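# Put blue foam block, or else yellow sponge, in tote

## Task

Look at the desks in this room for a blue foam block. If one is there, place it in the tote near the door; if there is none, place the yellow sponge in that tote. The placed item must sit fully inside the tote with no part over its rim. Nothing new may end up on the floor, every carton must stay upright on its own desk, and the robot must not tip over or finish leaning. The result must hold up without the robot supporting it.

## Robot and tools

Robot: a Hello Robot Stretch 3 with a single arm. It has a two-wheel base (0.33 m long, 0.34 m wide) that cannot drive sideways, a lift on a mast, and a telescoping arm that reaches out to the robot's RIGHT, ending in a wrist (yaw, pitch, roll) and a gripper. To move the gripper forward or back you drive the base. An on-the-spot turn pivots about the point midway between the drive wheels, 0.05 m behind the front edge. With the arm pulled in and wrist folded, the turn sweeps a 0.28 m radius; an unfolded level wrist reaches beyond that.

Frames: the base frame has its origin on the floor between the drive wheels, x forward, y left, z up. hand_pose is reported in it, at the point where closed fingertips meet. The odometry frame is the base frame at the start. Heading runs -3.142 to 3.142, positive to the left.

Cameras: head_camera and nav_camera ride on the head (aimed by head_pan_rad and head_tilt_rad); wrist_camera is on the gripper. Each execute_actions result carries one image per camera, taken at the call's end. An empty actions list just returns the current view. Calibration lines give K and T_world_to_cam relative to the base frame; small errors exist.

Tool execute_actions takes "actions", a list run in order. Each action may hold "robot" (a command, a stop, or a queue), "steps" (1 to 450 control steps at 30 per second; default 1) and "until" (end early when all its conditions hold). {"steps": n} alone waits.
- base: exactly one of {"translate_m": d} or {"rotate_rad": d}. These are relative offsets from where the base is when that command begins, not poses. translate_m in metres, forward positive, |d| at most 1. rotate_rad in radians, counter-clockwise (left) positive, |d| at most 3.2.
- joints: a dictionary of absolute targets by name; unnamed joints keep their old targets. lift_m 0 to 1.1 (arm height, m); arm_m 0 to 0.52 (extension, m); wrist_yaw_rad -1.345 to 4.42 (0 along the arm, positive swings toward the front, 3.0 folded over the base); wrist_pitch_rad -1.57 to 0.451 (negative tips fingers down); wrist_roll_rad -2.911 to 2.911; gripper_m -0.089 to 0.179 (larger is wider; the real fingertip gap is a bit less, by 0.007 nearly shut, 0.025 fully open, zero below 0.007); head_pan_rad -3.953 to 1.73 (positive left, -1.57 looks along the arm); head_tilt_rad -1.53 to 0.419 (negative down).
- contact_limits: {"arm_m": effort percent 1 to 100}, the effort at which that arm motion halts; lower is gentler.
- A queue is a list of up to 8 items (commands or {"pause_s": s}, max 15 s), each starting after the previous finished "done". {"stop": true} brakes everything and clears the queue. A new command overrides at once.
- until: e.g. {"robot": {"status": "ended"}} waits for all motion and the queue to finish; fields can be compared with "=", "!=", "<", "<=", ">", ">=", e.g. "lift_m": [">", 0.3]. {"any": {"status": "ended"}} fires when any one motion ends. An invalid call is rejected wholesale.

Tool zoom_image: camera (head_camera, nav_camera or wrist_camera) and region [x0, y0, x1, y1] in image pixels from the top-left, at most 504 by 504.



Speed: the base is fast only when stowed (lift_m under 0.30, arm_m under 0.03, wrist_yaw_rad over 2.54); otherwise 0.10 m/s and 0.63 rad/s.

Gripping: command gripper_m below the object's width to grasp; to let go, open at least 0.02 past the touching value. Readings and "done" do not prove a hold; check images. Squeezing too hard triggers a stall guard that weakens grip.

Self-collision: fold or unfold the wrist only with lift_m between 0.32 and 0.95, wrist_pitch_rad -0.4, roll near 0. Once folded, lift may drop to 0.25. With yaw below -0.4, keep pitch at -0.5 or lower.

Result lines: base_status and joint_status give each motion's state (moving, done, off_target, contact_stop, time_out, stopped, not_commanded, torque_fault); the bracket shows base travel so far and its goal. joint_goals, measured_speeds, motor_effort (percent, peak in brackets, biased and noisy), refusals, queue and queue_left, refused:/dropped:/replaced: lines, on_its_own (goals changed by the robot, slack or off servos, lean warnings), base_tilt in degrees, base_odometry, lidar_m (12 sectors of 30 degrees, first straight ahead, counter-clockwise, plane 0.17 m high) and 7x7 depth grids for wrist and head cameras.

Avoid: pushing against rigid things with the gripper above about 0.45 m, repeated pushes after a contact_stop, driving while holding or hooking something fixed, and snagging furniture (worst when reversing) — these can tip the robot. If it leans, reverse the last move in small steps, free the gripper, and lower lift_m to about 0.2 if needed. Wrist servos overheat under long hard pushing and go limp for 10 s. Avoid drops, slams, knocking cartons over and leaving objects on the floor; a loose object may occasionally be nudged by something outside the robot.

Each tool is called after "Call:" by a JSON object that holds its "op" and its "data", one argument or row to a line.

## Session

Call:
{"op": "execute_actions", "data": {
  "actions": [
    {"robot":{"joints":{"head_tilt_rad":-0.5}},"steps":60,"until":{"robot":{"status":"ended"}}}
  ]
}}

Call:
{"op": "execute_actions", "data": {
  "actions": [
    {"robot":{"joints":{"head_pan_rad":-1.57}},"steps":90,"until":{"robot":{"status":"ended"}}}
  ]
}}

Call:
{"op": "execute_actions", "data": {
  "actions": [
    {"robot":{"joints":{"head_pan_rad":-3.1}},"steps":90,"until":{"robot":{"status":"ended"}}}
  ]
}}

Call:
{"op": "execute_actions", "data": {
  "actions": [
    {"robot":{"joints":{"head_pan_rad":1.57}},"steps":150,"until":{"robot":{"status":"ended"}}}
  ]
}}

Scene clock: 0.87 s.
robot.base_odometry: x=+0.000 y=+0.000 heading=+0.000 (m, m, rad; robot's odometry frame)
robot.turned_by_wheels: +0.000 (rad since the last result)
robot.turned_by_imu: +0.000 (rad since the last result)
robot.base_tilt: forward=+0.4 right=+2.4 (deg)
robot.lidar_m: 2.53 1.94 1.89 1.84 1.66 1.39 1.74 1.84 1.84 2.35 1.82 1.73
robot.head_depth_mm: 2095 2193 2347 2440 1965 1565 1293 / 2265 2433 2616 2657 1976 1564 1292 / 2501 2682 2868 2692 1965 1552 1285 / 2367 2559 2828 2696 1979 1553 1286 / 2213 2386 2580 2672 1958 1545 1288 / 2071 2224 2403 2530 1958 1555 1283 / 1949 2029 1892 2350 1949 1557 1279
robot.base_status: not_commanded
robot.joint_positions: lift_m=+0.431 arm_m=+0.002 wrist_yaw_rad=+2.816 wrist_pitch_rad=-0.362 wrist_roll_rad=-0.007 gripper_m=+0.037 head_pan_rad=-0.016 head_tilt_rad=-0.493
robot.joint_goals: lift_m=+0.431 arm_m=+0.002 wrist_yaw_rad=+2.816 wrist_pitch_rad=-0.362 wrist_roll_rad=-0.007 gripper_m=+0.037 head_pan_rad=-0.016 head_tilt_rad=-0.500
robot.joint_status: lift_m=not_commanded arm_m=not_commanded wrist_yaw_rad=not_commanded wrist_pitch_rad=not_commanded wrist_roll_rad=not_commanded gripper_m=not_commanded head_pan_rad=not_commanded head_tilt_rad=done
robot.measured_speeds: translate_m=+0.000 rotate_rad=+0.000 lift_m=+0.000 arm_m=+0.000 wrist_yaw_rad=+0.000 wrist_pitch_rad=+0.000 wrist_roll_rad=+0.000 head_pan_rad=+0.000 head_tilt_rad=+0.000
robot: refusals=0 queue=done queue_left=0
robot.motor_effort: left_wheel=-1(1) right_wheel=+0(1) lift_m=+30(29) arm_m=+0(0) wrist_yaw_rad=+0(1) wrist_pitch_rad=+9(9) wrist_roll_rad=+0(0) gripper_m=-1(0) head_pan_rad=+0(1) head_tilt_rad=-3(31) (%)
robot.hand_pose: x=+0.0527 y=+0.0718 z=+0.4568 quat_wxyz=(+0.239, +0.704, +0.014, +0.668) (m; robot's base frame)
robot.wrist_depth_mm: - - - - - - - / - - - - - - - / - - - - - - - / - - - - - - - / 989 - - 994 975 941 921 / 827 - 808 788 - 743 734 / 674 - 653 645 639 626 617
pictures: head_camera (sideways: a quarter turn clockwise sets it upright), nav_camera (sideways: a quarter turn counterclockwise sets it upright), wrist_camera
camera_calibration (this result's frames):
head_camera: T_world_to_cam=[[-0.4514, -0.0427801, -0.891296, 1.18775], [-0.0561989, 0.99823, -0.0194505, 0.0320519], [0.89055, 0.0413099, -0.453005, 0.543713], [0, 0, 0, 1]] pos_world=[0.0537471, -0.0036439, 1.30556]
nav_camera: T_world_to_cam=[[0.430165, -0.00488661, 0.902737, -1.1373], [0.0284033, -0.999417, -0.0189445, 0.072492], [0.902303, 0.03379, -0.429775, 0.517073], [0, 0, 0, 1]] pos_world=[0.0206131, 0.0494203, 1.25029]
wrist_camera: T_world_to_cam=[[0.95368, -0.297668, -0.043453, 0.000570677], [-0.173413, -0.425963, -0.887966, 0.485966], [0.24581, 0.854371, -0.457852, 0.297], [0, 0, 0, 1]] pos_world=[0.0107232, -0.0465742, 0.567528]
Images, in order (width x height): head_camera 896x504, nav_camera 672x504, wrist_camera 644x364.

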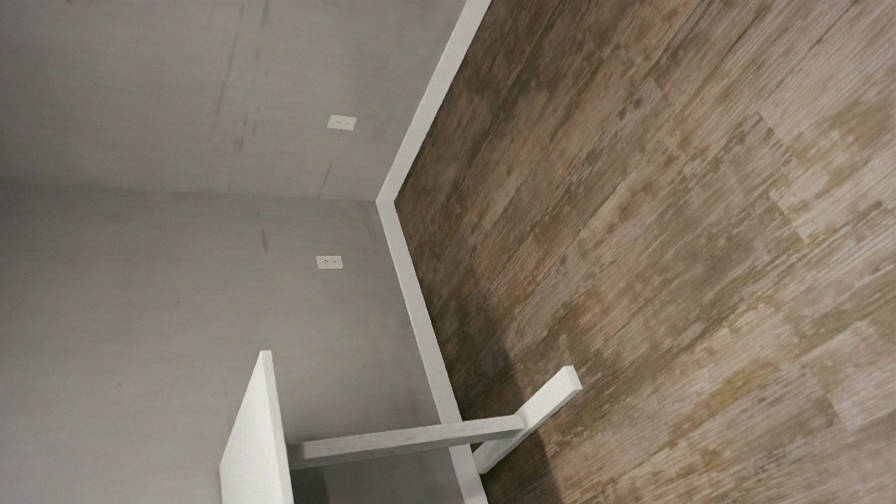

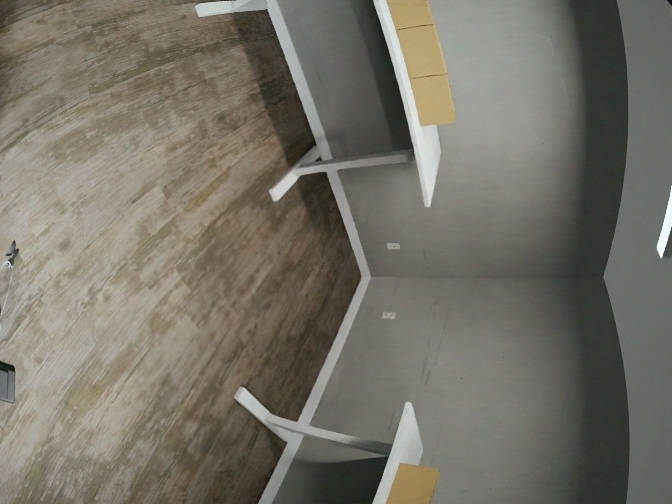

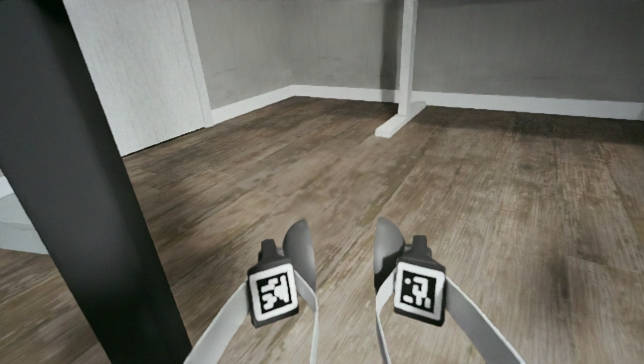

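Scene clock: 2.20 s.
robot.base_odometry: x=+0.000 y=+0.000 heading=+0.000 (m, m, rad; robot's odometry frame)
robot.turned_by_wheels: +0.000 (rad since the last result)
robot.turned_by_imu: +0.000 (rad since the last result)
robot.base_tilt: forward=+0.5 right=+2.5 (deg)
robot.lidar_m: 2.53 1.95 1.90 1.84 1.66 1.40 1.74 1.85 1.84 2.35 1.81 1.73
robot.head_depth_mm: 2535 2651 2837 2707 1980 1566 1290 / 2516 2748 3030 2707 1964 1566 1292 / 2321 2547 2815 2691 1975 1555 1294 / 2164 2319 2579 2716 1980 1558 1288 / 2028 2190 2379 2542 1928 1558 1289 / 1889 2008 1801 2298 1959 1547 1285 / 1788 1374 2035 2250 1955 1549 1273
robot.base_status: not_commanded
robot.joint_positions: lift_m=+0.431 arm_m=+0.002 wrist_yaw_rad=+2.816 wrist_pitch_rad=-0.362 wrist_roll_rad=-0.007 gripper_m=+0.037 head_pan_rad=-1.563 head_tilt_rad=-0.493
robot.joint_goals: lift_m=+0.431 arm_m=+0.002 wrist_yaw_rad=+2.816 wrist_pitch_rad=-0.362 wrist_roll_rad=-0.007 gripper_m=+0.037 head_pan_rad=-1.570 head_tilt_rad=-0.500
robot.joint_status: lift_m=not_commanded arm_m=not_commanded wrist_yaw_rad=not_commanded wrist_pitch_rad=not_commanded wrist_roll_rad=not_commanded gripper_m=not_commanded head_pan_rad=done head_tilt_rad=done
robot.measured_speeds: translate_m=+0.000 rotate_rad=+0.000 lift_m=+0.000 arm_m=+0.000 wrist_yaw_rad=+0.000 wrist_pitch_rad=+0.000 wrist_roll_rad=+0.000 head_pan_rad=+0.000 head_tilt_rad=+0.000
robot: refusals=0 queue=done queue_left=0
robot.motor_effort: left_wheel=-1(1) right_wheel=+0(0) lift_m=+30(30) arm_m=-1(0) wrist_yaw_rad=-1(1) wrist_pitch_rad=+9(9) wrist_roll_rad=+0(0) gripper_m=+0(0) head_pan_rad=-3(40) head_tilt_rad=-3(3) (%)
robot.hand_pose: x=+0.0527 y=+0.0718 z=+0.4568 quat_wxyz=(+0.239, +0.704, +0.014, +0.668) (m; robot's base frame)
robot.wrist_depth_mm: - - - - - - - / - - - - - - - / - - - - - - - / - - - - - - - / 954 - - 994 - 944 904 / 837 - 806 764 - 728 728 / 691 - 654 644 642 625 619
pictures: head_camera (sideways: a quarter turn clockwise sets it upright), nav_camera (sideways: a quarter turn counterclockwise sets it upright), wrist_camera
camera_calibration (this result's frames):
head_camera: T_world_to_cam=[[-0.0536923, 0.450539, -0.891141, 1.18512], [0.996578, 0.0803429, -0.0194256, 0.0255975], [0.0628448, -0.889134, -0.453311, 0.549161], [0, 0, 0, 1]] pos_world=[0.00361009, -0.0477226, 1.30555]
nav_camera: T_world_to_cam=[[0.00552583, -0.430468, 0.902589, -1.13452], [-0.998437, -0.052571, -0.0189598, 0.0787757], [0.0556116, -0.901074, -0.430086, 0.522641], [0, 0, 0, 1]] pos_world=[0.0558568, -0.0132952, 1.25028]
wrist_camera: T_world_to_cam=[[0.95368, -0.297668, -0.0434528, 0.000570605], [-0.173413, -0.425963, -0.887966, 0.485967], [0.24581, 0.854371, -0.457852, 0.297], [0, 0, 0, 1]] pos_world=[0.0107231, -0.0465742, 0.567528]
Images, in order (width x height): head_camera 896x504, nav_camera 672x504, wrist_camera 644x364.

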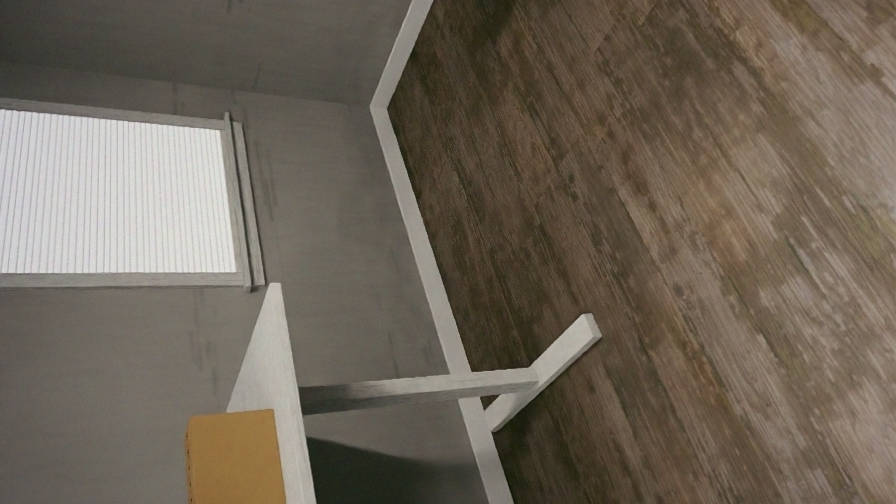

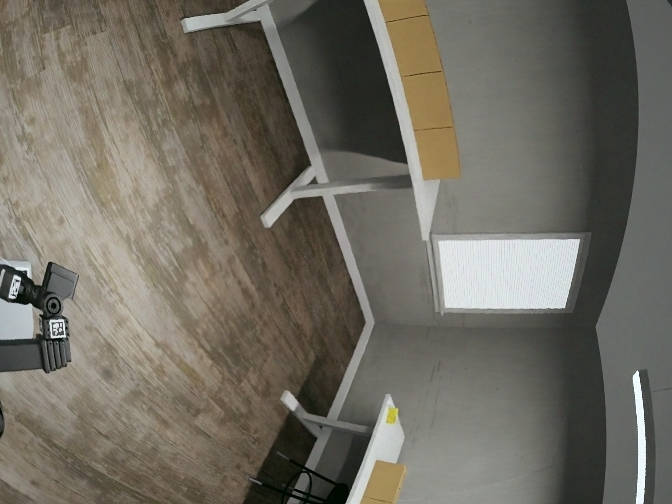

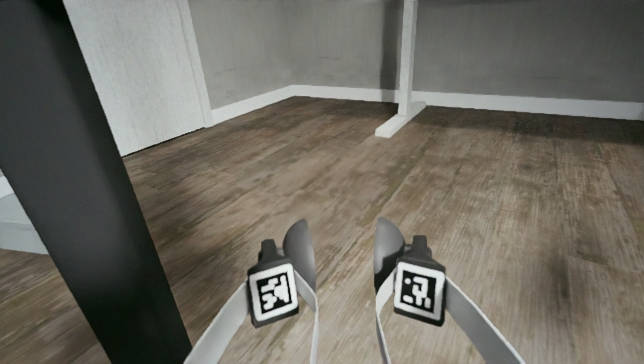

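Scene clock: 3.53 s.
robot.base_odometry: x=+0.000 y=+0.000 heading=+0.000 (m, m, rad; robot's odometry frame)
robot.turned_by_wheels: +0.000 (rad since the last result)
robot.turned_by_imu: +0.000 (rad since the last result)
robot.base_tilt: forward=+0.5 right=+2.4 (deg)
robot.lidar_m: 2.53 1.94 1.89 1.84 1.66 1.39 1.74 1.84 1.85 2.36 1.81 1.72
robot.head_depth_mm: 1711 1556 1699 1913 1860 1569 1290 / 1937 2048 2176 2320 1944 1566 1291 / 2161 2322 2500 2542 1982 1556 1284 / 2405 2617 2829 2695 1964 1557 1285 / 2368 2552 2780 2658 1962 1558 1283 / 2220 2387 2591 2682 1965 1557 1282 / 2112 2270 2329 2405 1958 1547 1284
robot.base_status: not_commanded
robot.joint_positions: lift_m=+0.431 arm_m=+0.002 wrist_yaw_rad=+2.816 wrist_pitch_rad=-0.362 wrist_roll_rad=-0.007 gripper_m=+0.037 head_pan_rad=-3.093 head_tilt_rad=-0.494
robot.joint_goals: lift_m=+0.431 arm_m=+0.002 wrist_yaw_rad=+2.816 wrist_pitch_rad=-0.362 wrist_roll_rad=-0.007 gripper_m=+0.037 head_pan_rad=-3.100 head_tilt_rad=-0.500
robot.joint_status: lift_m=not_commanded arm_m=not_commanded wrist_yaw_rad=not_commanded wrist_pitch_rad=not_commanded wrist_roll_rad=not_commanded gripper_m=not_commanded head_pan_rad=done head_tilt_rad=done
robot.measured_speeds: translate_m=+0.000 rotate_rad=+0.000 lift_m=+0.000 arm_m=+0.000 wrist_yaw_rad=+0.000 wrist_pitch_rad=+0.000 wrist_roll_rad=+0.000 head_pan_rad=+0.000 head_tilt_rad=+0.000
robot: refusals=0 queue=done queue_left=0
robot.motor_effort: left_wheel=+0(1) right_wheel=-1(1) lift_m=+30(29) arm_m=-1(1) wrist_yaw_rad=-1(2) wrist_pitch_rad=+9(9) wrist_roll_rad=+0(0) gripper_m=+1(0) head_pan_rad=-3(39) head_tilt_rad=-3(3) (%)
robot.hand_pose: x=+0.0527 y=+0.0718 z=+0.4568 quat_wxyz=(+0.239, +0.704, +0.014, +0.668) (m; robot's base frame)
robot.wrist_depth_mm: - - - - - - - / - - - - - - - / - - - - - - - / - - - - - - - / 977 - 992 981 998 928 899 / 840 - 800 792 - 738 720 / 687 - 656 644 641 623 623
pictures: head_camera (sideways: a quarter turn clockwise sets it upright), nav_camera (sideways: a quarter turn counterclockwise sets it upright), wrist_camera
camera_calibration (this result's frames):
head_camera: T_world_to_cam=[[0.448025, 0.0720262, -0.891115, 1.18203], [0.120924, -0.992472, -0.0194216, 0.0309337], [-0.885805, -0.0990563, -0.453362, 0.555013], [0, 0, 0, 1]] pos_world=[-0.0416846, 0.000541388, 1.30554]
nav_camera: T_world_to_cam=[[-0.429935, -0.0230812, 0.902565, -1.13183], [-0.0932494, 0.995462, -0.0189623, 0.0732573], [-0.898031, -0.0923162, -0.430136, 0.528525], [0, 0, 0, 1]] pos_world=[-0.00515183, -0.0502576, 1.25028]
wrist_camera: T_world_to_cam=[[0.95368, -0.297668, -0.0434529, 0.00057063], [-0.173413, -0.425963, -0.887966, 0.485966], [0.24581, 0.854371, -0.457852, 0.297], [0, 0, 0, 1]] pos_world=[0.0107231, -0.0465742, 0.567528]
Images, in order (width x height): head_camera 896x504, nav_camera 672x504, wrist_camera 644x364.

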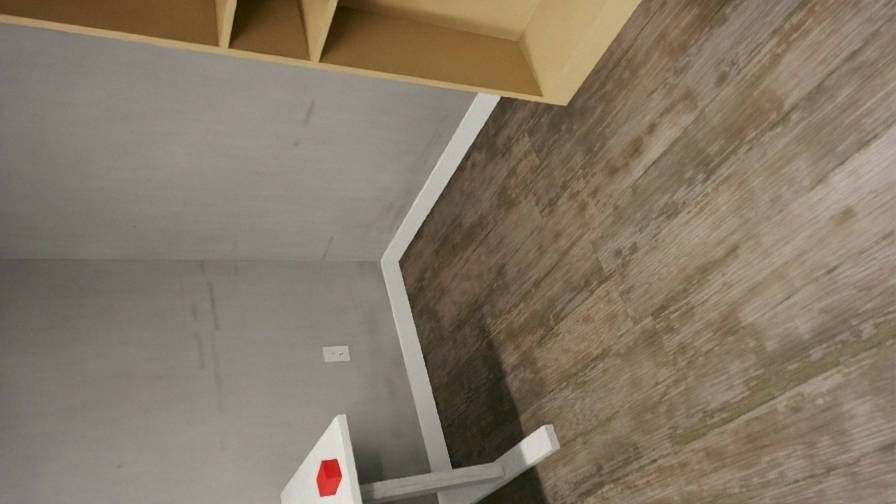

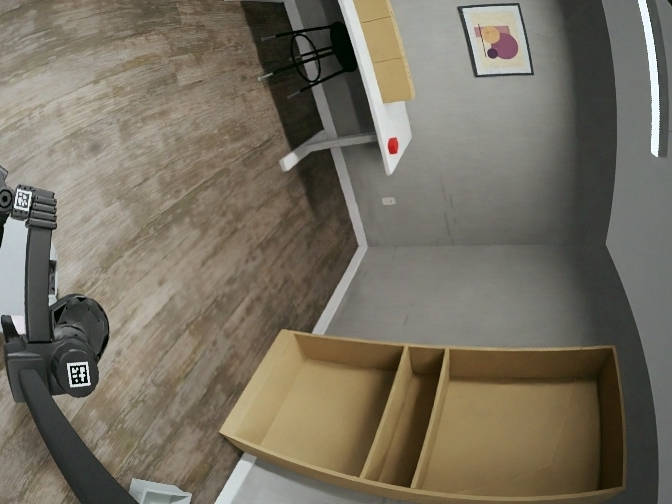

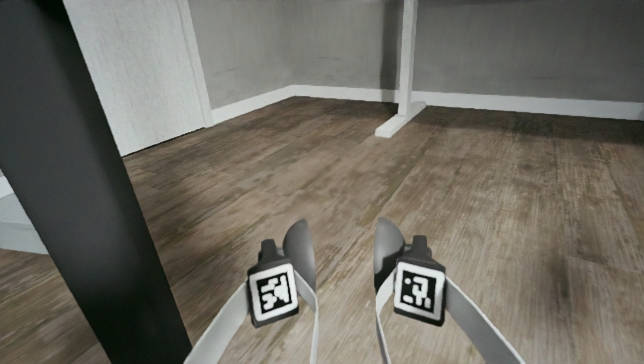

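Scene clock: 6.23 s.
robot.base_odometry: x=+0.000 y=+0.000 heading=+0.000 (m, m, rad; robot's odometry frame)
robot.turned_by_wheels: +0.000 (rad since the last result)
robot.turned_by_imu: +0.000 (rad since the last result)
robot.base_tilt: forward=+0.5 right=+2.5 (deg)
robot.lidar_m: 2.53 1.94 1.89 1.84 1.66 1.39 1.74 1.84 1.84 2.36 1.81 1.73
robot.head_depth_mm: 2187 2356 2531 2575 1984 1561 1292 / 2038 2253 2542 2607 1976 1560 1292 / 1868 2054 2263 2443 1970 1562 1288 / 1715 1870 2053 2278 1973 1557 1287 / 1600 1738 1891 2073 1970 1551 1286 / 1504 1617 1748 1909 1959 1553 1285 / 1414 1516 1627 1777 1905 1508 -
robot.base_status: not_commanded
robot.joint_positions: lift_m=+0.431 arm_m=+0.002 wrist_yaw_rad=+2.816 wrist_pitch_rad=-0.362 wrist_roll_rad=-0.007 gripper_m=+0.037 head_pan_rad=+1.563 head_tilt_rad=-0.494
robot.joint_goals: lift_m=+0.431 arm_m=+0.002 wrist_yaw_rad=+2.816 wrist_pitch_rad=-0.362 wrist_roll_rad=-0.007 gripper_m=+0.037 head_pan_rad=+1.570 head_tilt_rad=-0.500
robot.joint_status: lift_m=not_commanded arm_m=not_commanded wrist_yaw_rad=not_commanded wrist_pitch_rad=not_commanded wrist_roll_rad=not_commanded gripper_m=not_commanded head_pan_rad=done head_tilt_rad=done
robot.measured_speeds: translate_m=+0.000 rotate_rad=+0.000 lift_m=+0.000 arm_m=+0.000 wrist_yaw_rad=+0.000 wrist_pitch_rad=+0.000 wrist_roll_rad=+0.000 head_pan_rad=+0.000 head_tilt_rad=+0.000
robot: refusals=0 queue=done queue_left=0
robot.motor_effort: left_wheel=+0(1) right_wheel=+0(0) lift_m=+30(29) arm_m=+0(1) wrist_yaw_rad=-1(0) wrist_pitch_rad=+9(9) wrist_roll_rad=+0(0) gripper_m=+0(0) head_pan_rad=+5(41) head_tilt_rad=-3(3) (%)
robot.hand_pose: x=+0.0527 y=+0.0718 z=+0.4568 quat_wxyz=(+0.239, +0.704, +0.014, +0.668) (m; robot's base frame)
robot.wrist_depth_mm: - - - - - - - / - - - - - - - / - - - - - - - / - - - - - - - / 975 - 981 - 971 920 905 / 816 - 806 779 - 756 734 / 703 - 653 645 642 627 612
pictures: head_camera (sideways: a quarter turn clockwise sets it upright), nav_camera (sideways: a quarter turn counterclockwise sets it upright), wrist_camera
camera_calibration (this result's frames):
head_camera: T_world_to_cam=[[0.0464474, -0.451394, -0.891115, 1.18448], [-0.99774, -0.0643243, -0.0194216, 0.0377576], [-0.0485536, 0.890003, -0.453361, 0.549905], [0, 0, 0, 1]] pos_world=[0.00935625, 0.0476766, 1.30554]
nav_camera: T_world_to_cam=[[0.00139042, 0.430552, 0.902565, -1.13446], [0.999153, 0.036524, -0.0189623, 0.0665936], [-0.0411295, 0.901827, -0.430136, 0.523297], [0, 0, 0, 1]] pos_world=[-0.0434368, 0.0140899, 1.25028]
wrist_camera: T_world_to_cam=[[0.95368, -0.297668, -0.0434528, 0.000570608], [-0.173413, -0.425963, -0.887966, 0.485967], [0.24581, 0.854371, -0.457852, 0.297], [0, 0, 0, 1]] pos_world=[0.0107231, -0.0465742, 0.567528]
Images, in order (width x height): head_camera 896x504, nav_camera 672x504, wrist_camera 644x364.

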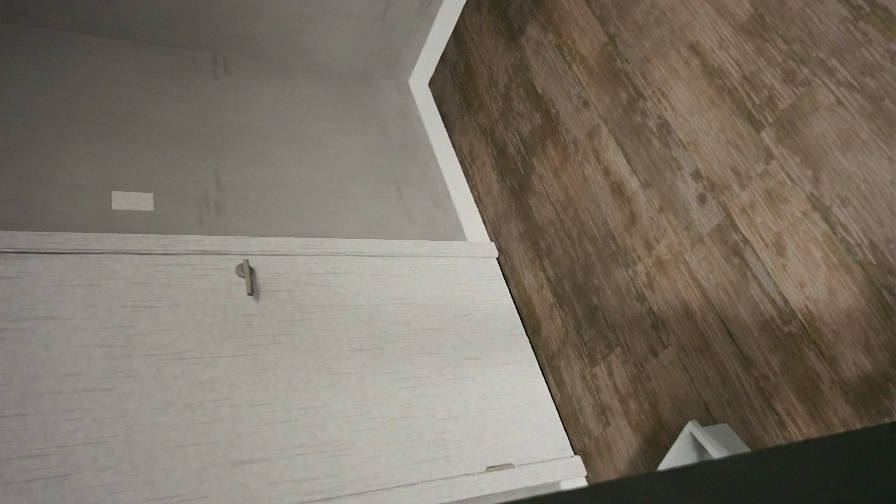

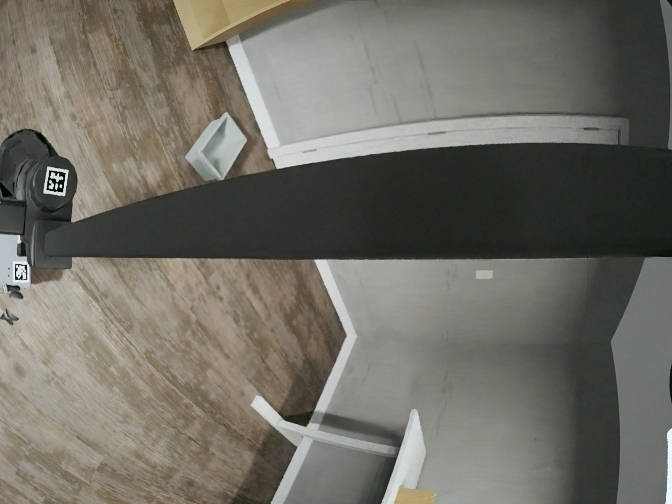

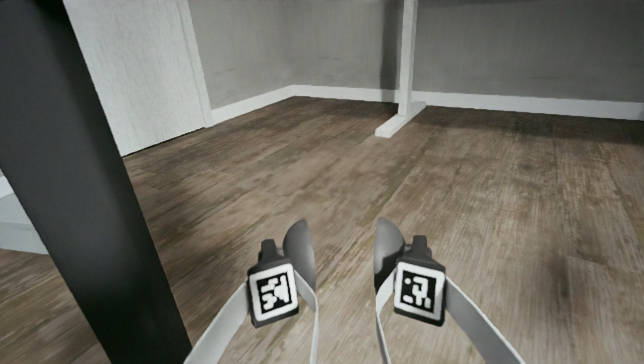

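Call:
{"op": "execute_actions", "data": {
  "actions": [
    {"robot":[{"joints":{"lift_m":0.27,"head_pan_rad":1.7,"head_tilt_rad":-0.3},"base":{"rotate_rad":-0.12}},{"base":{"translate_m":1}},{"base":{"translate_m":1}},{"base":{"translate_m":0.35}},{"base":{"rotate_rad":0.5}}],"steps":450,"until":{"robot":{"status":"ended"}}}
  ]
}}

Call:
{"op": "execute_actions", "data": {
  "actions": [
    {"robot":{"joints":{"head_pan_rad":-2.7}},"steps":150,"until":{"robot":{"status":"ended"}}}
  ]
}}

Scene clock: 28.87 s.
robot.base_odometry: x=+2.333 y=-0.281 heading=-0.120 (m, m, rad; robot's odometry frame)
robot.turned_by_wheels: -0.120 (rad since the last result)
robot.turned_by_imu: -0.114 (rad since the last result)
robot.base_tilt: forward=+0.3 right=+1.6 (deg)
robot.lidar_m: 0.41 0.68 0.70 0.79 1.29 3.39 3.64 1.05 0.81 0.44 0.37 0.37
robot.head_depth_mm: 695 722 750 780 810 844 880 / 770 800 832 870 909 953 998 / 859 896 937 988 1036 1097 1157 / 973 1026 1073 1130 1206 1283 1357 / 1126 1188 1269 1273 1440 1547 1437 / 1322 1413 1495 1257 1696 1790 1449 / - - - - - - -
robot.base_status: moving (translate_m +0.3500 of +0.3500)
robot.joint_positions: lift_m=+0.271 arm_m=+0.002 wrist_yaw_rad=+2.816 wrist_pitch_rad=-0.363 wrist_roll_rad=-0.007 gripper_m=+0.037 head_pan_rad=+1.693 head_tilt_rad=-0.310
robot.joint_goals: lift_m=+0.270 arm_m=+0.002 wrist_yaw_rad=+2.816 wrist_pitch_rad=-0.363 wrist_roll_rad=-0.007 gripper_m=+0.037 head_pan_rad=+1.700 head_tilt_rad=-0.300
robot.joint_status: lift_m=done arm_m=not_commanded wrist_yaw_rad=not_commanded wrist_pitch_rad=not_commanded wrist_roll_rad=not_commanded gripper_m=not_commanded head_pan_rad=done head_tilt_rad=done
robot.measured_speeds: translate_m=+0.000 rotate_rad=+0.000 lift_m=+0.000 arm_m=+0.000 wrist_yaw_rad=+0.000 wrist_pitch_rad=+0.000 wrist_roll_rad=+0.000 head_pan_rad=+0.000 head_tilt_rad=+0.000
robot: refusals=0 queue=running queue_left=1
robot.motor_effort: left_wheel=+1(12) right_wheel=-2(8) lift_m=+13(33) arm_m=+0(1) wrist_yaw_rad=-1(0) wrist_pitch_rad=+10(10) wrist_roll_rad=+1(0) gripper_m=-1(0) head_pan_rad=+4(19) head_tilt_rad=+4(19) (%)
robot.hand_pose: x=+0.0526 y=+0.0718 z=+0.2959 quat_wxyz=(+0.239, +0.704, +0.014, +0.668) (m; robot's base frame)
robot.wrist_depth_mm: - 944 838 723 636 597 529 / - - 910 773 689 614 561 / - - - 842 747 648 603 / - - 959 850 767 688 621 / 729 732 737 698 702 639 626 / 599 - 578 549 - 539 520 / 497 - - 463 452 449 434
pictures: head_camera (sideways: a quarter turn clockwise sets it upright), nav_camera (sideways: a quarter turn counterclockwise sets it upright), wrist_camera
camera_calibration (this result's frames):
head_camera: T_world_to_cam=[[0.0838925, -0.27223, -0.958568, 1.27229], [-0.981511, -0.188654, -0.0323233, 0.0544614], [-0.172039, 0.943557, -0.283023, 0.328985], [0, 0, 0, 1]] pos_world=[0.00331752, 0.0462119, 1.31444]
nav_camera: T_world_to_cam=[[-0.0335392, 0.256043, 0.966083, -1.21717], [0.985611, 0.168706, -0.0104952, 0.0556565], [-0.165671, 0.95183, -0.258017, 0.300059], [0, 0, 0, 1]] pos_world=[-0.0459675, 0.0166528, 1.25389]
wrist_camera: T_world_to_cam=[[0.953676, -0.297681, -0.04346, -0.0064146], [-0.173501, -0.426225, -0.887823, 0.343106], [0.245765, 0.854235, -0.458129, 0.223482], [0, 0, 0, 1]] pos_world=[0.0107229, -0.0465752, 0.406723]
Images, in order (width x height): head_camera 896x504, nav_camera 672x504, wrist_camera 644x364.

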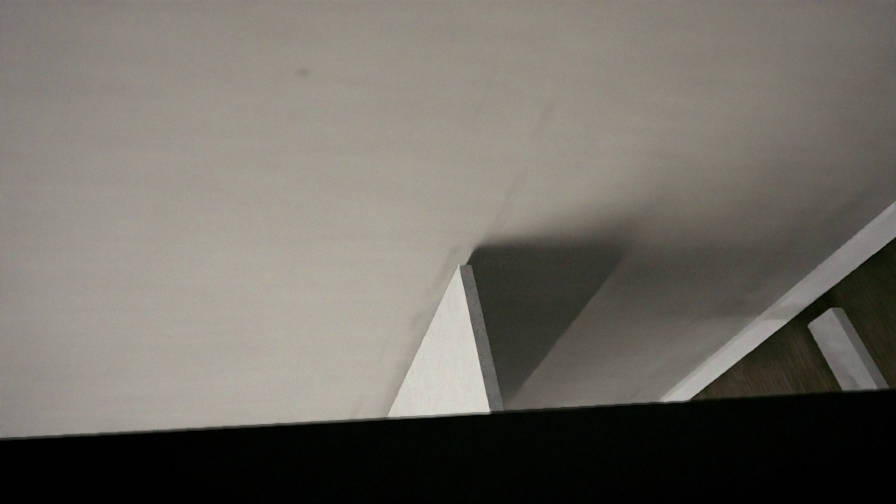

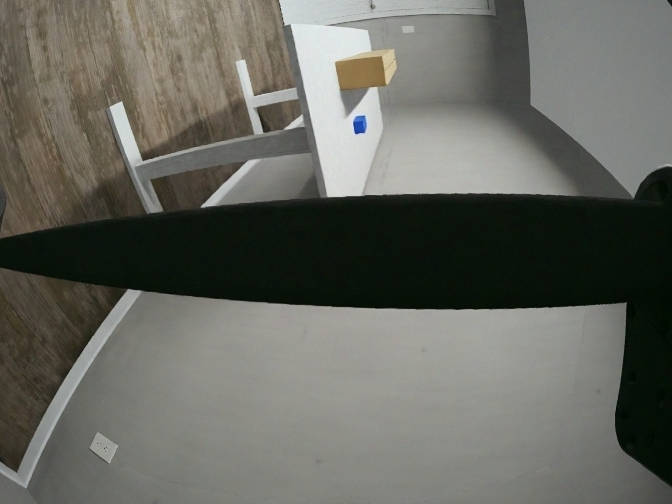

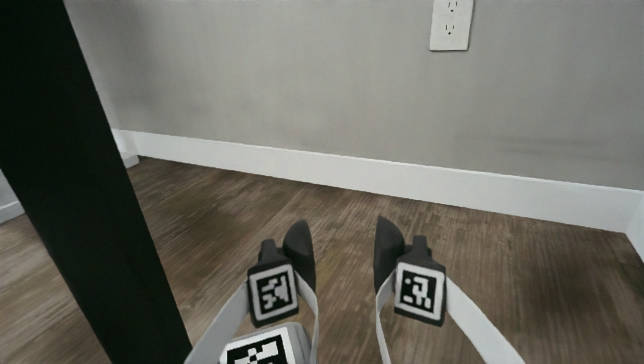

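Scene clock: 31.47 s.
robot.base_odometry: x=+2.333 y=-0.281 heading=-0.120 (m, m, rad; robot's odometry frame)
robot.turned_by_wheels: +0.000 (rad since the last result)
robot.turned_by_imu: +0.000 (rad since the last result)
robot.base_tilt: forward=+0.4 right=+2.4 (deg)
robot.lidar_m: 0.41 0.68 0.70 0.79 1.29 3.39 3.63 1.05 0.81 0.44 0.37 0.37
robot.head_depth_mm: 3632 - - - 2640 1903 1489 / 3654 - - - 2627 1907 1496 / 3704 - 3732 - 2608 1892 1481 / 3614 3806 - 1283 2600 1887 1479 / 3507 3720 3795 1162 2583 1877 1474 / 3383 3594 1960 1153 2321 1203 1272 / 3313 3429 3620 1139 2306 1802 1472
robot.base_status: done (translate_m +0.3500 of +0.3500)
robot.joint_positions: lift_m=+0.271 arm_m=+0.002 wrist_yaw_rad=+2.816 wrist_pitch_rad=-0.363 wrist_roll_rad=-0.007 gripper_m=+0.037 head_pan_rad=-2.693 head_tilt_rad=-0.310
robot.joint_goals: lift_m=+0.270 arm_m=+0.002 wrist_yaw_rad=+2.816 wrist_pitch_rad=-0.363 wrist_roll_rad=-0.007 gripper_m=+0.037 head_pan_rad=-2.700 head_tilt_rad=-0.300
robot.joint_status: lift_m=done arm_m=not_commanded wrist_yaw_rad=not_commanded wrist_pitch_rad=not_commanded wrist_roll_rad=not_commanded gripper_m=not_commanded head_pan_rad=done head_tilt_rad=done
robot.measured_speeds: translate_m=+0.000 rotate_rad=+0.000 lift_m=+0.000 arm_m=+0.000 wrist_yaw_rad=+0.000 wrist_pitch_rad=+0.000 wrist_roll_rad=+0.000 head_pan_rad=+0.000 head_tilt_rad=+0.000
robot: refusals=0 queue=done queue_left=0
robot.motor_effort: left_wheel=+2(1) right_wheel=-3(4) lift_m=+13(13) arm_m=-1(1) wrist_yaw_rad=-1(0) wrist_pitch_rad=+10(10) wrist_roll_rad=+0(0) gripper_m=+0(0) head_pan_rad=-4(39) head_tilt_rad=+4(4) (%)
robot.hand_pose: x=+0.0526 y=+0.0718 z=+0.2959 quat_wxyz=(+0.239, +0.704, +0.014, +0.668) (m; robot's base frame)
robot.wrist_depth_mm: - 941 799 726 641 583 530 / - - 884 785 696 622 562 / - - 985 832 731 648 593 / - - 947 867 754 699 634 / 719 727 711 708 702 648 635 / 594 - 580 546 - 536 517 / 492 - - 461 455 446 444
pictures: head_camera (sideways: a quarter turn clockwise sets it upright), nav_camera (sideways: a quarter turn counterclockwise sets it upright), wrist_camera
camera_calibration (this result's frames):
head_camera: T_world_to_cam=[[0.230926, 0.166793, -0.958568, 1.27139], [0.493566, -0.869107, -0.0323233, 0.0454634], [-0.83849, -0.465653, -0.283023, 0.333051], [0, 0, 0, 1]] pos_world=[-0.0367765, -0.0174609, 1.31444]
nav_camera: T_world_to_cam=[[-0.231749, -0.113909, 0.966083, -1.21596], [-0.475987, 0.87939, -0.0104952, 0.0645723], [-0.848368, -0.462276, -0.258017, 0.304223], [0, 0, 0, 1]] pos_world=[0.00703155, -0.0546578, 1.25389]
wrist_camera: T_world_to_cam=[[0.953676, -0.297681, -0.0434601, -0.00641456], [-0.173502, -0.426225, -0.887823, 0.343106], [0.245765, 0.854235, -0.458129, 0.223482], [0, 0, 0, 1]] pos_world=[0.0107229, -0.0465752, 0.406723]
Images, in order (width x height): head_camera 896x504, nav_camera 672x504, wrist_camera 644x364.

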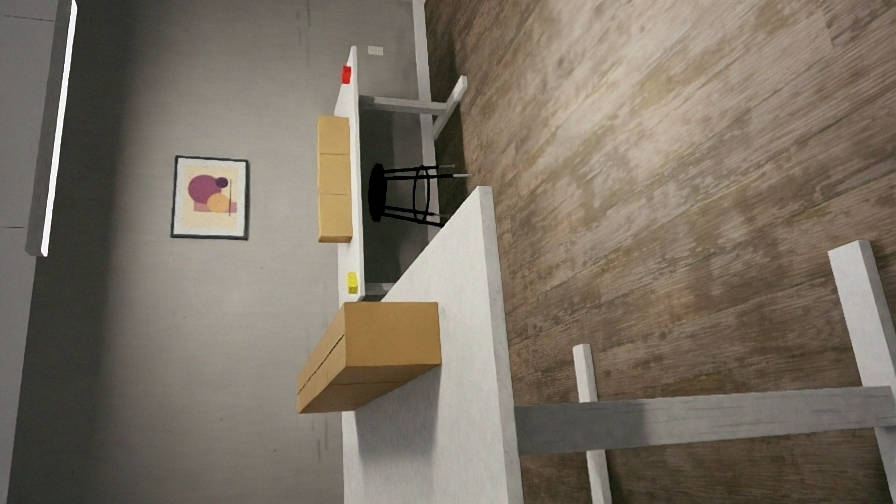

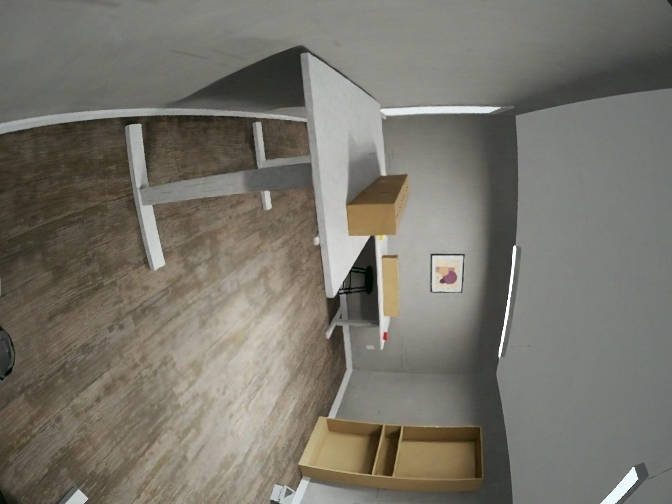

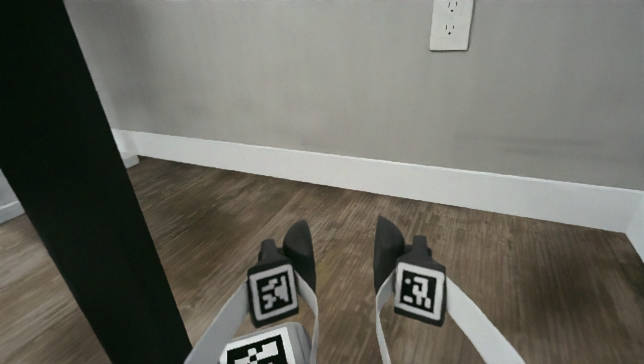

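Call:
{"op": "execute_actions", "data": {
  "actions": [
    {"robot":[{"joints":{"head_pan_rad":0,"head_tilt_rad":-0.5},"base":{"rotate_rad":2.13}},{"base":{"translate_m":0.3}},{"joints":{"lift_m":0.9,"wrist_pitch_rad":-0.4}}],"steps":450,"until":{"robot":{"status":"ended"}}}
  ]
}}

Scene clock: 47.53 s.
robot.base_odometry: x=+2.206 y=-0.010 heading=+2.010 (m, m, rad; robot's odometry frame)
robot.turned_by_wheels: +2.130 (rad since the last result)
robot.turned_by_imu: +2.108 (rad since the last result)
robot.base_tilt: forward=+0.5 right=+2.4 (deg)
robot.lidar_m: 0.74 3.10 3.44 3.75 1.38 0.77 0.65 0.66 0.72 0.61 0.61 0.69
robot.head_depth_mm: 1010 1049 1040 828 1162 1201 1221 / 1239 1291 1164 777 1474 1476 1253 / 1610 1701 1166 776 1838 1567 1249 / 2291 2250 1107 732 885 1007 1182 / 2596 2726 1064 729 1963 1560 1279 / 2526 1324 923 728 1964 1550 1277 / 2465 2651 1141 726 1886 1551 1277
robot.base_status: done (translate_m +0.3000 of +0.3000)
robot.joint_positions: lift_m=+0.899 arm_m=+0.002 wrist_yaw_rad=+2.816 wrist_pitch_rad=-0.415 wrist_roll_rad=-0.007 gripper_m=+0.037 head_pan_rad=-0.007 head_tilt_rad=-0.495
robot.joint_goals: lift_m=+0.900 arm_m=+0.002 wrist_yaw_rad=+2.816 wrist_pitch_rad=-0.400 wrist_roll_rad=-0.007 gripper_m=+0.037 head_pan_rad=+0.000 head_tilt_rad=-0.500
robot.joint_status: lift_m=done arm_m=not_commanded wrist_yaw_rad=not_commanded wrist_pitch_rad=done wrist_roll_rad=not_commanded gripper_m=not_commanded head_pan_rad=done head_tilt_rad=done
robot.measured_speeds: translate_m=+0.000 rotate_rad=+0.000 lift_m=+0.000 arm_m=+0.000 wrist_yaw_rad=+0.000 wrist_pitch_rad=+0.000 wrist_roll_rad=+0.000 head_pan_rad=+0.000 head_tilt_rad=+0.000
robot: refusals=0 queue=done queue_left=0
robot.motor_effort: left_wheel=-3(9) right_wheel=+3(13) lift_m=+46(45) arm_m=-1(1) wrist_yaw_rad=-1(1) wrist_pitch_rad=+9(9) wrist_roll_rad=+1(0) gripper_m=+1(1) head_pan_rad=+4(39) head_tilt_rad=-2(20) (%)
robot.hand_pose: x=+0.0506 y=+0.0658 z=+0.9127 quat_wxyz=(+0.256, +0.704, +0.033, +0.662) (m; robot's base frame)
robot.wrist_depth_mm: - - - - - - - / - - - - - - - / - - - - - - - / - - - - - - - / - - - - - - - / - - - - - - - / - - - - - - -
pictures: head_camera (sideways: a quarter turn clockwise sets it upright), nav_camera (sideways: a quarter turn counterclockwise sets it upright), wrist_camera
camera_calibration (this result's frames):
head_camera: T_world_to_cam=[[-0.452245, -0.0469213, -0.890658, 1.18692], [-0.0654053, 0.997671, -0.0193484, 0.031975], [0.889492, 0.0495036, -0.454261, 0.545354], [0, 0, 0, 1]] pos_world=[0.0537838, -0.00320554, 1.30549]
nav_camera: T_world_to_cam=[[0.431466, -0.000938761, 0.902129, -1.13652], [0.0375677, -0.999113, -0.0190074, 0.0725179], [0.901347, 0.0420919, -0.431048, 0.518735], [0, 0, 0, 1]] pos_world=[0.020085, 0.0495522, 1.25026]
wrist_camera: T_world_to_cam=[[0.952925, -0.299908, -0.0446047, 0.0217453], [-0.188192, -0.469676, -0.862548, 0.868315], [0.237735, 0.830337, -0.504006, 0.55546], [0, 0, 0, 1]] pos_world=[0.0106363, -0.0468712, 1.02989]
Images, in order (width x height): head_camera 896x504, nav_camera 672x504, wrist_camera 644x364.

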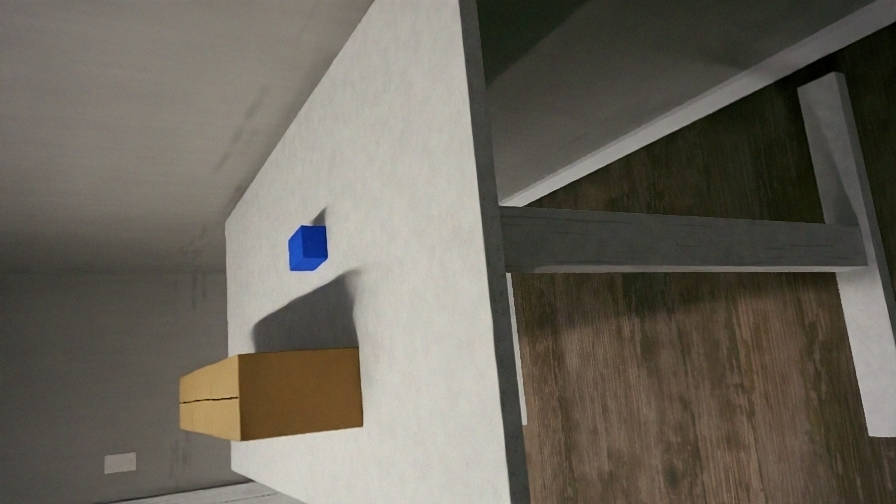

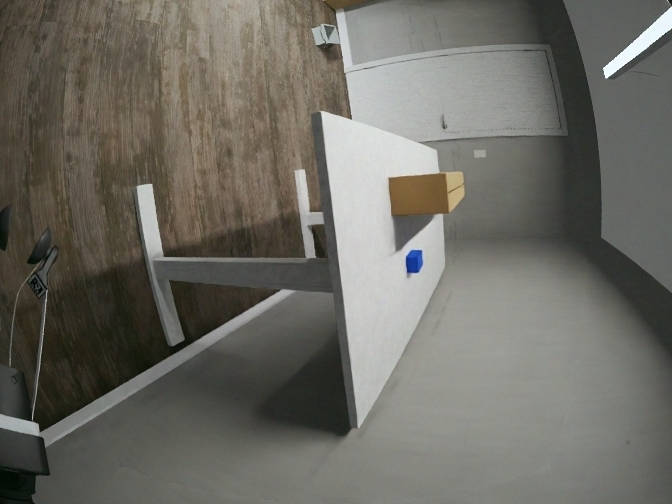

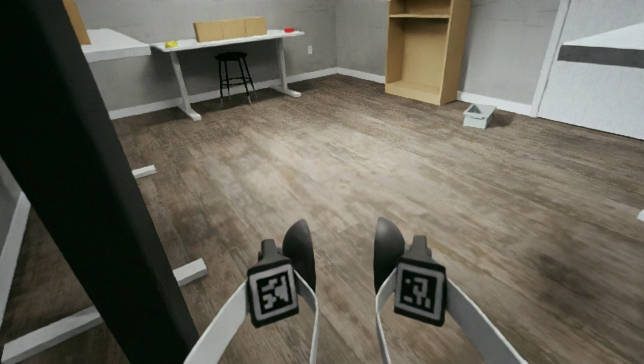

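Call:
{"op": "execute_actions", "data": {
  "actions": [
    {"robot":[{"joints":{"wrist_yaw_rad":1.4}},{"joints":{"lift_m":1.05,"wrist_pitch_rad":-0.2,"gripper_m":0.17}},{"base":{"translate_m":0.37}},{"joints":{"head_pan_rad":-1.57,"wrist_yaw_rad":0},"base":{"rotate_rad":1.63}},{"joints":{"arm_m":0.2}}],"steps":450,"until":{"robot":{"status":"ended"}}},
    {"steps":200,"until":{"robot":{"status":"ended"}}}
  ]
}}

Scene clock: 66.67 s.
robot.base_odometry: x=+2.048 y=+0.325 heading=-2.643 (m, m, rad; robot's odometry frame)
robot.turned_by_wheels: +1.630 (rad since the last result)
robot.turned_by_imu: +1.619 (rad since the last result)
robot.base_tilt: forward=+0.4 right=+2.5 (deg)
robot.lidar_m: 3.72 1.36 1.15 1.01 0.98 0.58 0.51 0.51 0.60 0.37 2.77 3.23
robot.head_depth_mm: 973 992 - 671 541 426 1042 / 1246 1314 - 669 539 424 379 / 1717 1798 - 666 538 424 378 / 2282 2471 1265 734 537 423 368 / 2273 2478 1149 733 536 422 367 / 2245 2380 613 648 535 422 357 / 2201 2362 605 634 534 421 356
robot.base_status: done (rotate_rad +1.6299 of +1.6300)
robot.joint_positions: lift_m=+1.049 arm_m=+0.200 wrist_yaw_rad=+0.000 wrist_pitch_rad=-0.222 wrist_roll_rad=-0.007 gripper_m=+0.170 head_pan_rad=-1.563 head_tilt_rad=-0.495
robot.joint_goals: lift_m=+1.050 arm_m=+0.200 wrist_yaw_rad=+0.000 wrist_pitch_rad=-0.200 wrist_roll_rad=-0.007 gripper_m=+0.170 head_pan_rad=-1.570 head_tilt_rad=-0.500
robot.joint_status: lift_m=done arm_m=done wrist_yaw_rad=done wrist_pitch_rad=done wrist_roll_rad=not_commanded gripper_m=done head_pan_rad=done head_tilt_rad=done
robot.measured_speeds: translate_m=+0.000 rotate_rad=+0.000 lift_m=+0.000 arm_m=+0.000 wrist_yaw_rad=+0.000 wrist_pitch_rad=+0.000 wrist_roll_rad=+0.000 head_pan_rad=+0.000 head_tilt_rad=+0.000
robot: refusals=0 queue=done queue_left=0
robot.motor_effort: left_wheel=-3(8) right_wheel=+3(8) lift_m=+46(49) arm_m=+2(2) wrist_yaw_rad=-1(2) wrist_pitch_rad=+12(14) wrist_roll_rad=+0(0) gripper_m=+0(91) head_pan_rad=-3(41) head_tilt_rad=-3(2) (%)
robot.hand_pose: x=-0.0214 y=-0.5893 z=+1.1082 quat_wxyz=(+0.706, +0.079, -0.700, -0.078) (m; robot's base frame)
robot.wrist_depth_mm: - - - - 745 476 352 / - - - - 779 498 358 / - 562 - - 806 502 362 / 265 376 803 794 702 514 368 / 226 357 552 493 514 497 371 / 220 - 406 393 392 383 - / 217 308 326 321 316 312 295
pictures: head_camera (sideways: a quarter turn clockwise sets it upright), nav_camera (sideways: a quarter turn counterclockwise sets it upright), wrist_camera
camera_calibration (this result's frames):
head_camera: T_world_to_cam=[[-0.0535372, 0.45151, -0.890659, 1.18449], [0.996607, 0.0800043, -0.0193484, 0.0254967], [0.0625205, -0.888672, -0.454261, 0.550398], [0, 0, 0, 1]] pos_world=[0.00359292, -0.0477256, 1.30549]
nav_camera: T_world_to_cam=[[0.00537805, -0.431433, 0.902129, -1.13392], [-0.998456, -0.0521908, -0.0190074, 0.0788377], [0.0552832, -0.900634, -0.431048, 0.523895], [0, 0, 0, 1]] pos_world=[0.0558516, -0.0132581, 1.25026]
wrist_camera: T_world_to_cam=[[-0.998774, -0.0294429, -0.0397923, 0.0149552], [0.0278571, 0.330177, -0.943508, 1.28139], [0.0409181, -0.94346, -0.328952, -0.0284294], [0, 0, 0, 1]] pos_world=[-0.0195958, -0.449468, 1.20025]
Images, in order (width x height): head_camera 896x504, nav_camera 672x504, wrist_camera 644x364.

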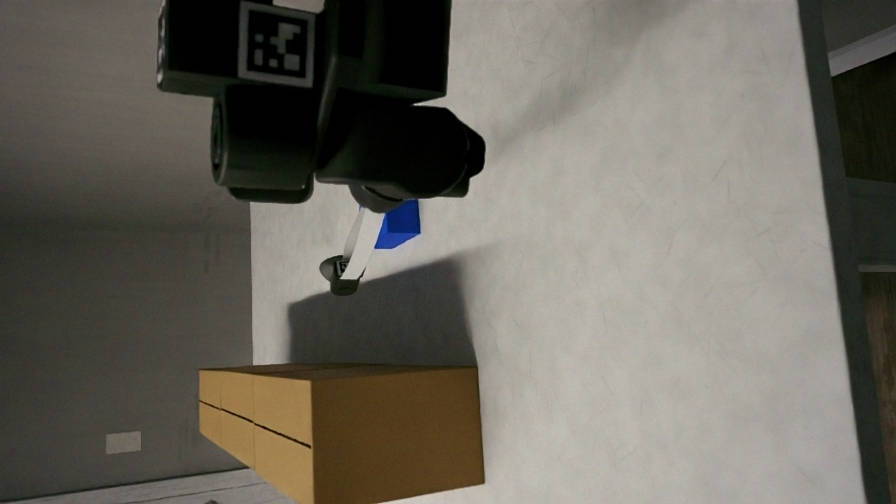

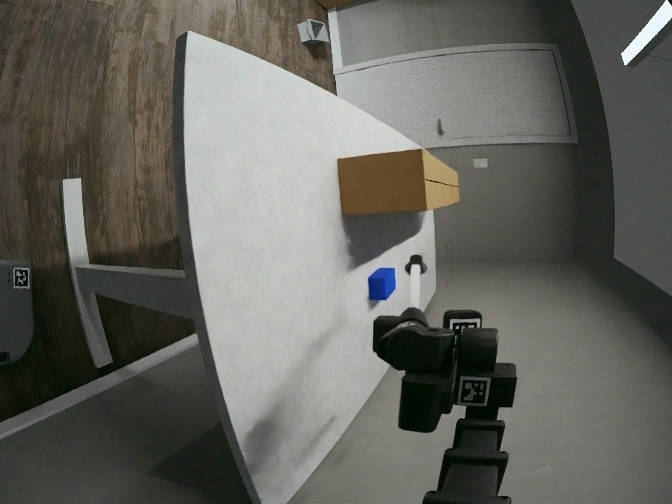

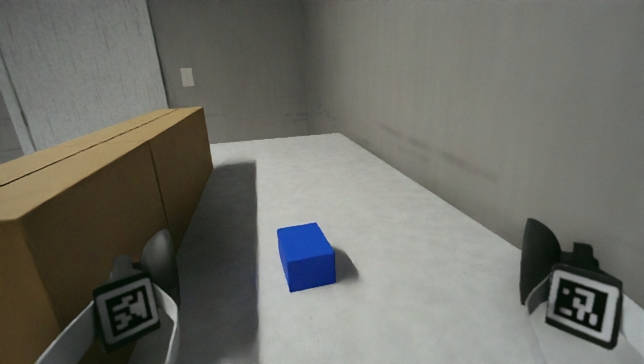

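Call:
{"op": "execute_actions", "data": {
  "actions": [
    {"robot":[{"joints":{"lift_m":0.94,"arm_m":0.36},"base":{"translate_m":0.035}}],"steps":450,"until":{"robot":{"status":"ended"}}}
  ]
}}

Scene clock: 74.80 s.
robot.base_odometry: x=+2.017 y=+0.309 heading=-2.643 (m, m, rad; robot's odometry frame)
robot.turned_by_wheels: +0.000 (rad since the last result)
robot.turned_by_imu: +0.000 (rad since the last result)
robot.base_tilt: forward=+0.5 right=+2.5 (deg)
robot.lidar_m: 3.69 1.33 1.16 1.02 1.02 0.62 0.54 0.54 0.63 0.37 2.76 3.21
robot.head_depth_mm: 1044 1067 1052 - 540 425 379 / 1327 1369 1333 667 540 424 378 / 1840 1924 1265 667 539 424 368 / 2309 2512 1158 716 538 424 359 / 2281 2451 1067 662 536 422 358 / 2248 2363 608 633 534 422 348 / 2203 2401 742 658 533 421 348
robot.base_status: done (translate_m +0.0350 of +0.0350)
robot.joint_positions: lift_m=+0.941 arm_m=+0.360 wrist_yaw_rad=+0.000 wrist_pitch_rad=-0.222 wrist_roll_rad=-0.007 gripper_m=+0.170 head_pan_rad=-1.563 head_tilt_rad=-0.495
robot.joint_goals: lift_m=+0.940 arm_m=+0.360 wrist_yaw_rad=+0.000 wrist_pitch_rad=-0.200 wrist_roll_rad=-0.007 gripper_m=+0.170 head_pan_rad=-1.570 head_tilt_rad=-0.500
robot.joint_status: lift_m=done arm_m=done wrist_yaw_rad=done wrist_pitch_rad=done wrist_roll_rad=not_commanded gripper_m=done head_pan_rad=done head_tilt_rad=done
robot.measured_speeds: translate_m=+0.000 rotate_rad=+0.000 lift_m=+0.000 arm_m=+0.000 wrist_yaw_rad=+0.000 wrist_pitch_rad=+0.000 wrist_roll_rad=+0.000 head_pan_rad=+0.000 head_tilt_rad=+0.000
robot: refusals=0 queue=done queue_left=0
robot.motor_effort: left_wheel=-4(4) right_wheel=+3(9) lift_m=+13(46) arm_m=+2(4) wrist_yaw_rad=-1(0) wrist_pitch_rad=+12(12) wrist_roll_rad=+0(0) gripper_m=+1(0) head_pan_rad=-3(3) head_tilt_rad=-2(3) (%)
robot.hand_pose: x=-0.0214 y=-0.7493 z=+0.9995 quat_wxyz=(+0.706, +0.079, -0.700, -0.078) (m; robot's base frame)
robot.wrist_depth_mm: - - - - 763 475 349 / 250 422 - - 764 490 354 / 243 396 893 853 683 505 359 / 237 381 465 450 423 416 352 / 229 309 312 207 290 285 282 / 219 - 232 200 220 217 - / 196 181 185 182 179 176 165
pictures: head_camera (sideways: a quarter turn clockwise sets it upright), nav_camera (sideways: a quarter turn counterclockwise sets it upright), wrist_camera
camera_calibration (this result's frames):
head_camera: T_world_to_cam=[[-0.0535341, 0.45151, -0.890658, 1.18449], [0.996607, 0.0799974, -0.0193484, 0.0254967], [0.0625144, -0.888673, -0.454261, 0.550398], [0, 0, 0, 1]] pos_world=[0.00359259, -0.0477255, 1.30549]
nav_camera: T_world_to_cam=[[0.00537506, -0.431433, 0.902129, -1.13392], [-0.998457, -0.0521839, -0.0190074, 0.0788377], [0.055277, -0.900634, -0.431048, 0.523896], [0, 0, 0, 1]] pos_world=[0.0558515, -0.0132584, 1.25026]
wrist_camera: T_world_to_cam=[[-0.998776, -0.0293914, -0.0397877, 0.00594094], [0.0278761, 0.330031, -0.943558, 1.23167], [0.0408637, -0.943512, -0.328807, -0.215315], [0, 0, 0, 1]] pos_world=[-0.0196018, -0.609466, 1.09159]
Images, in order (width x height): head_camera 896x504, nav_camera 672x504, wrist_camera 644x364.

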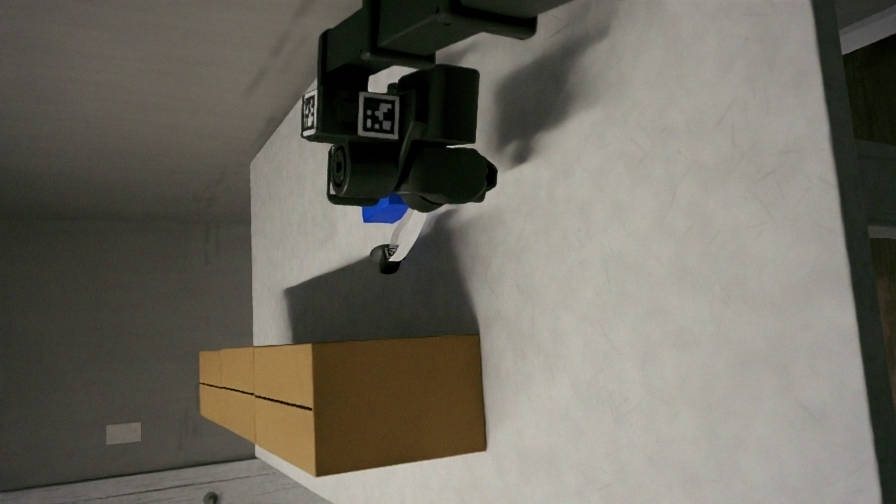

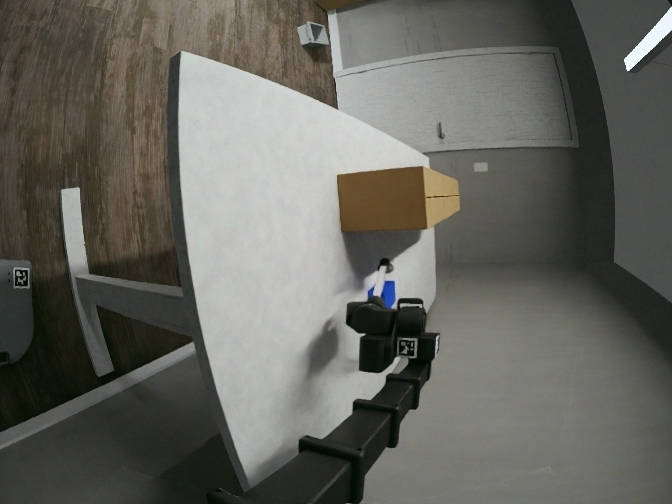

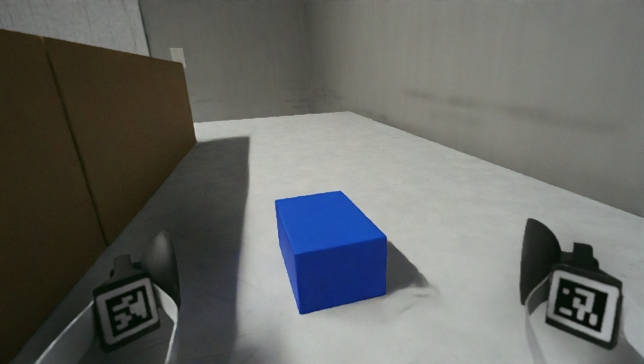

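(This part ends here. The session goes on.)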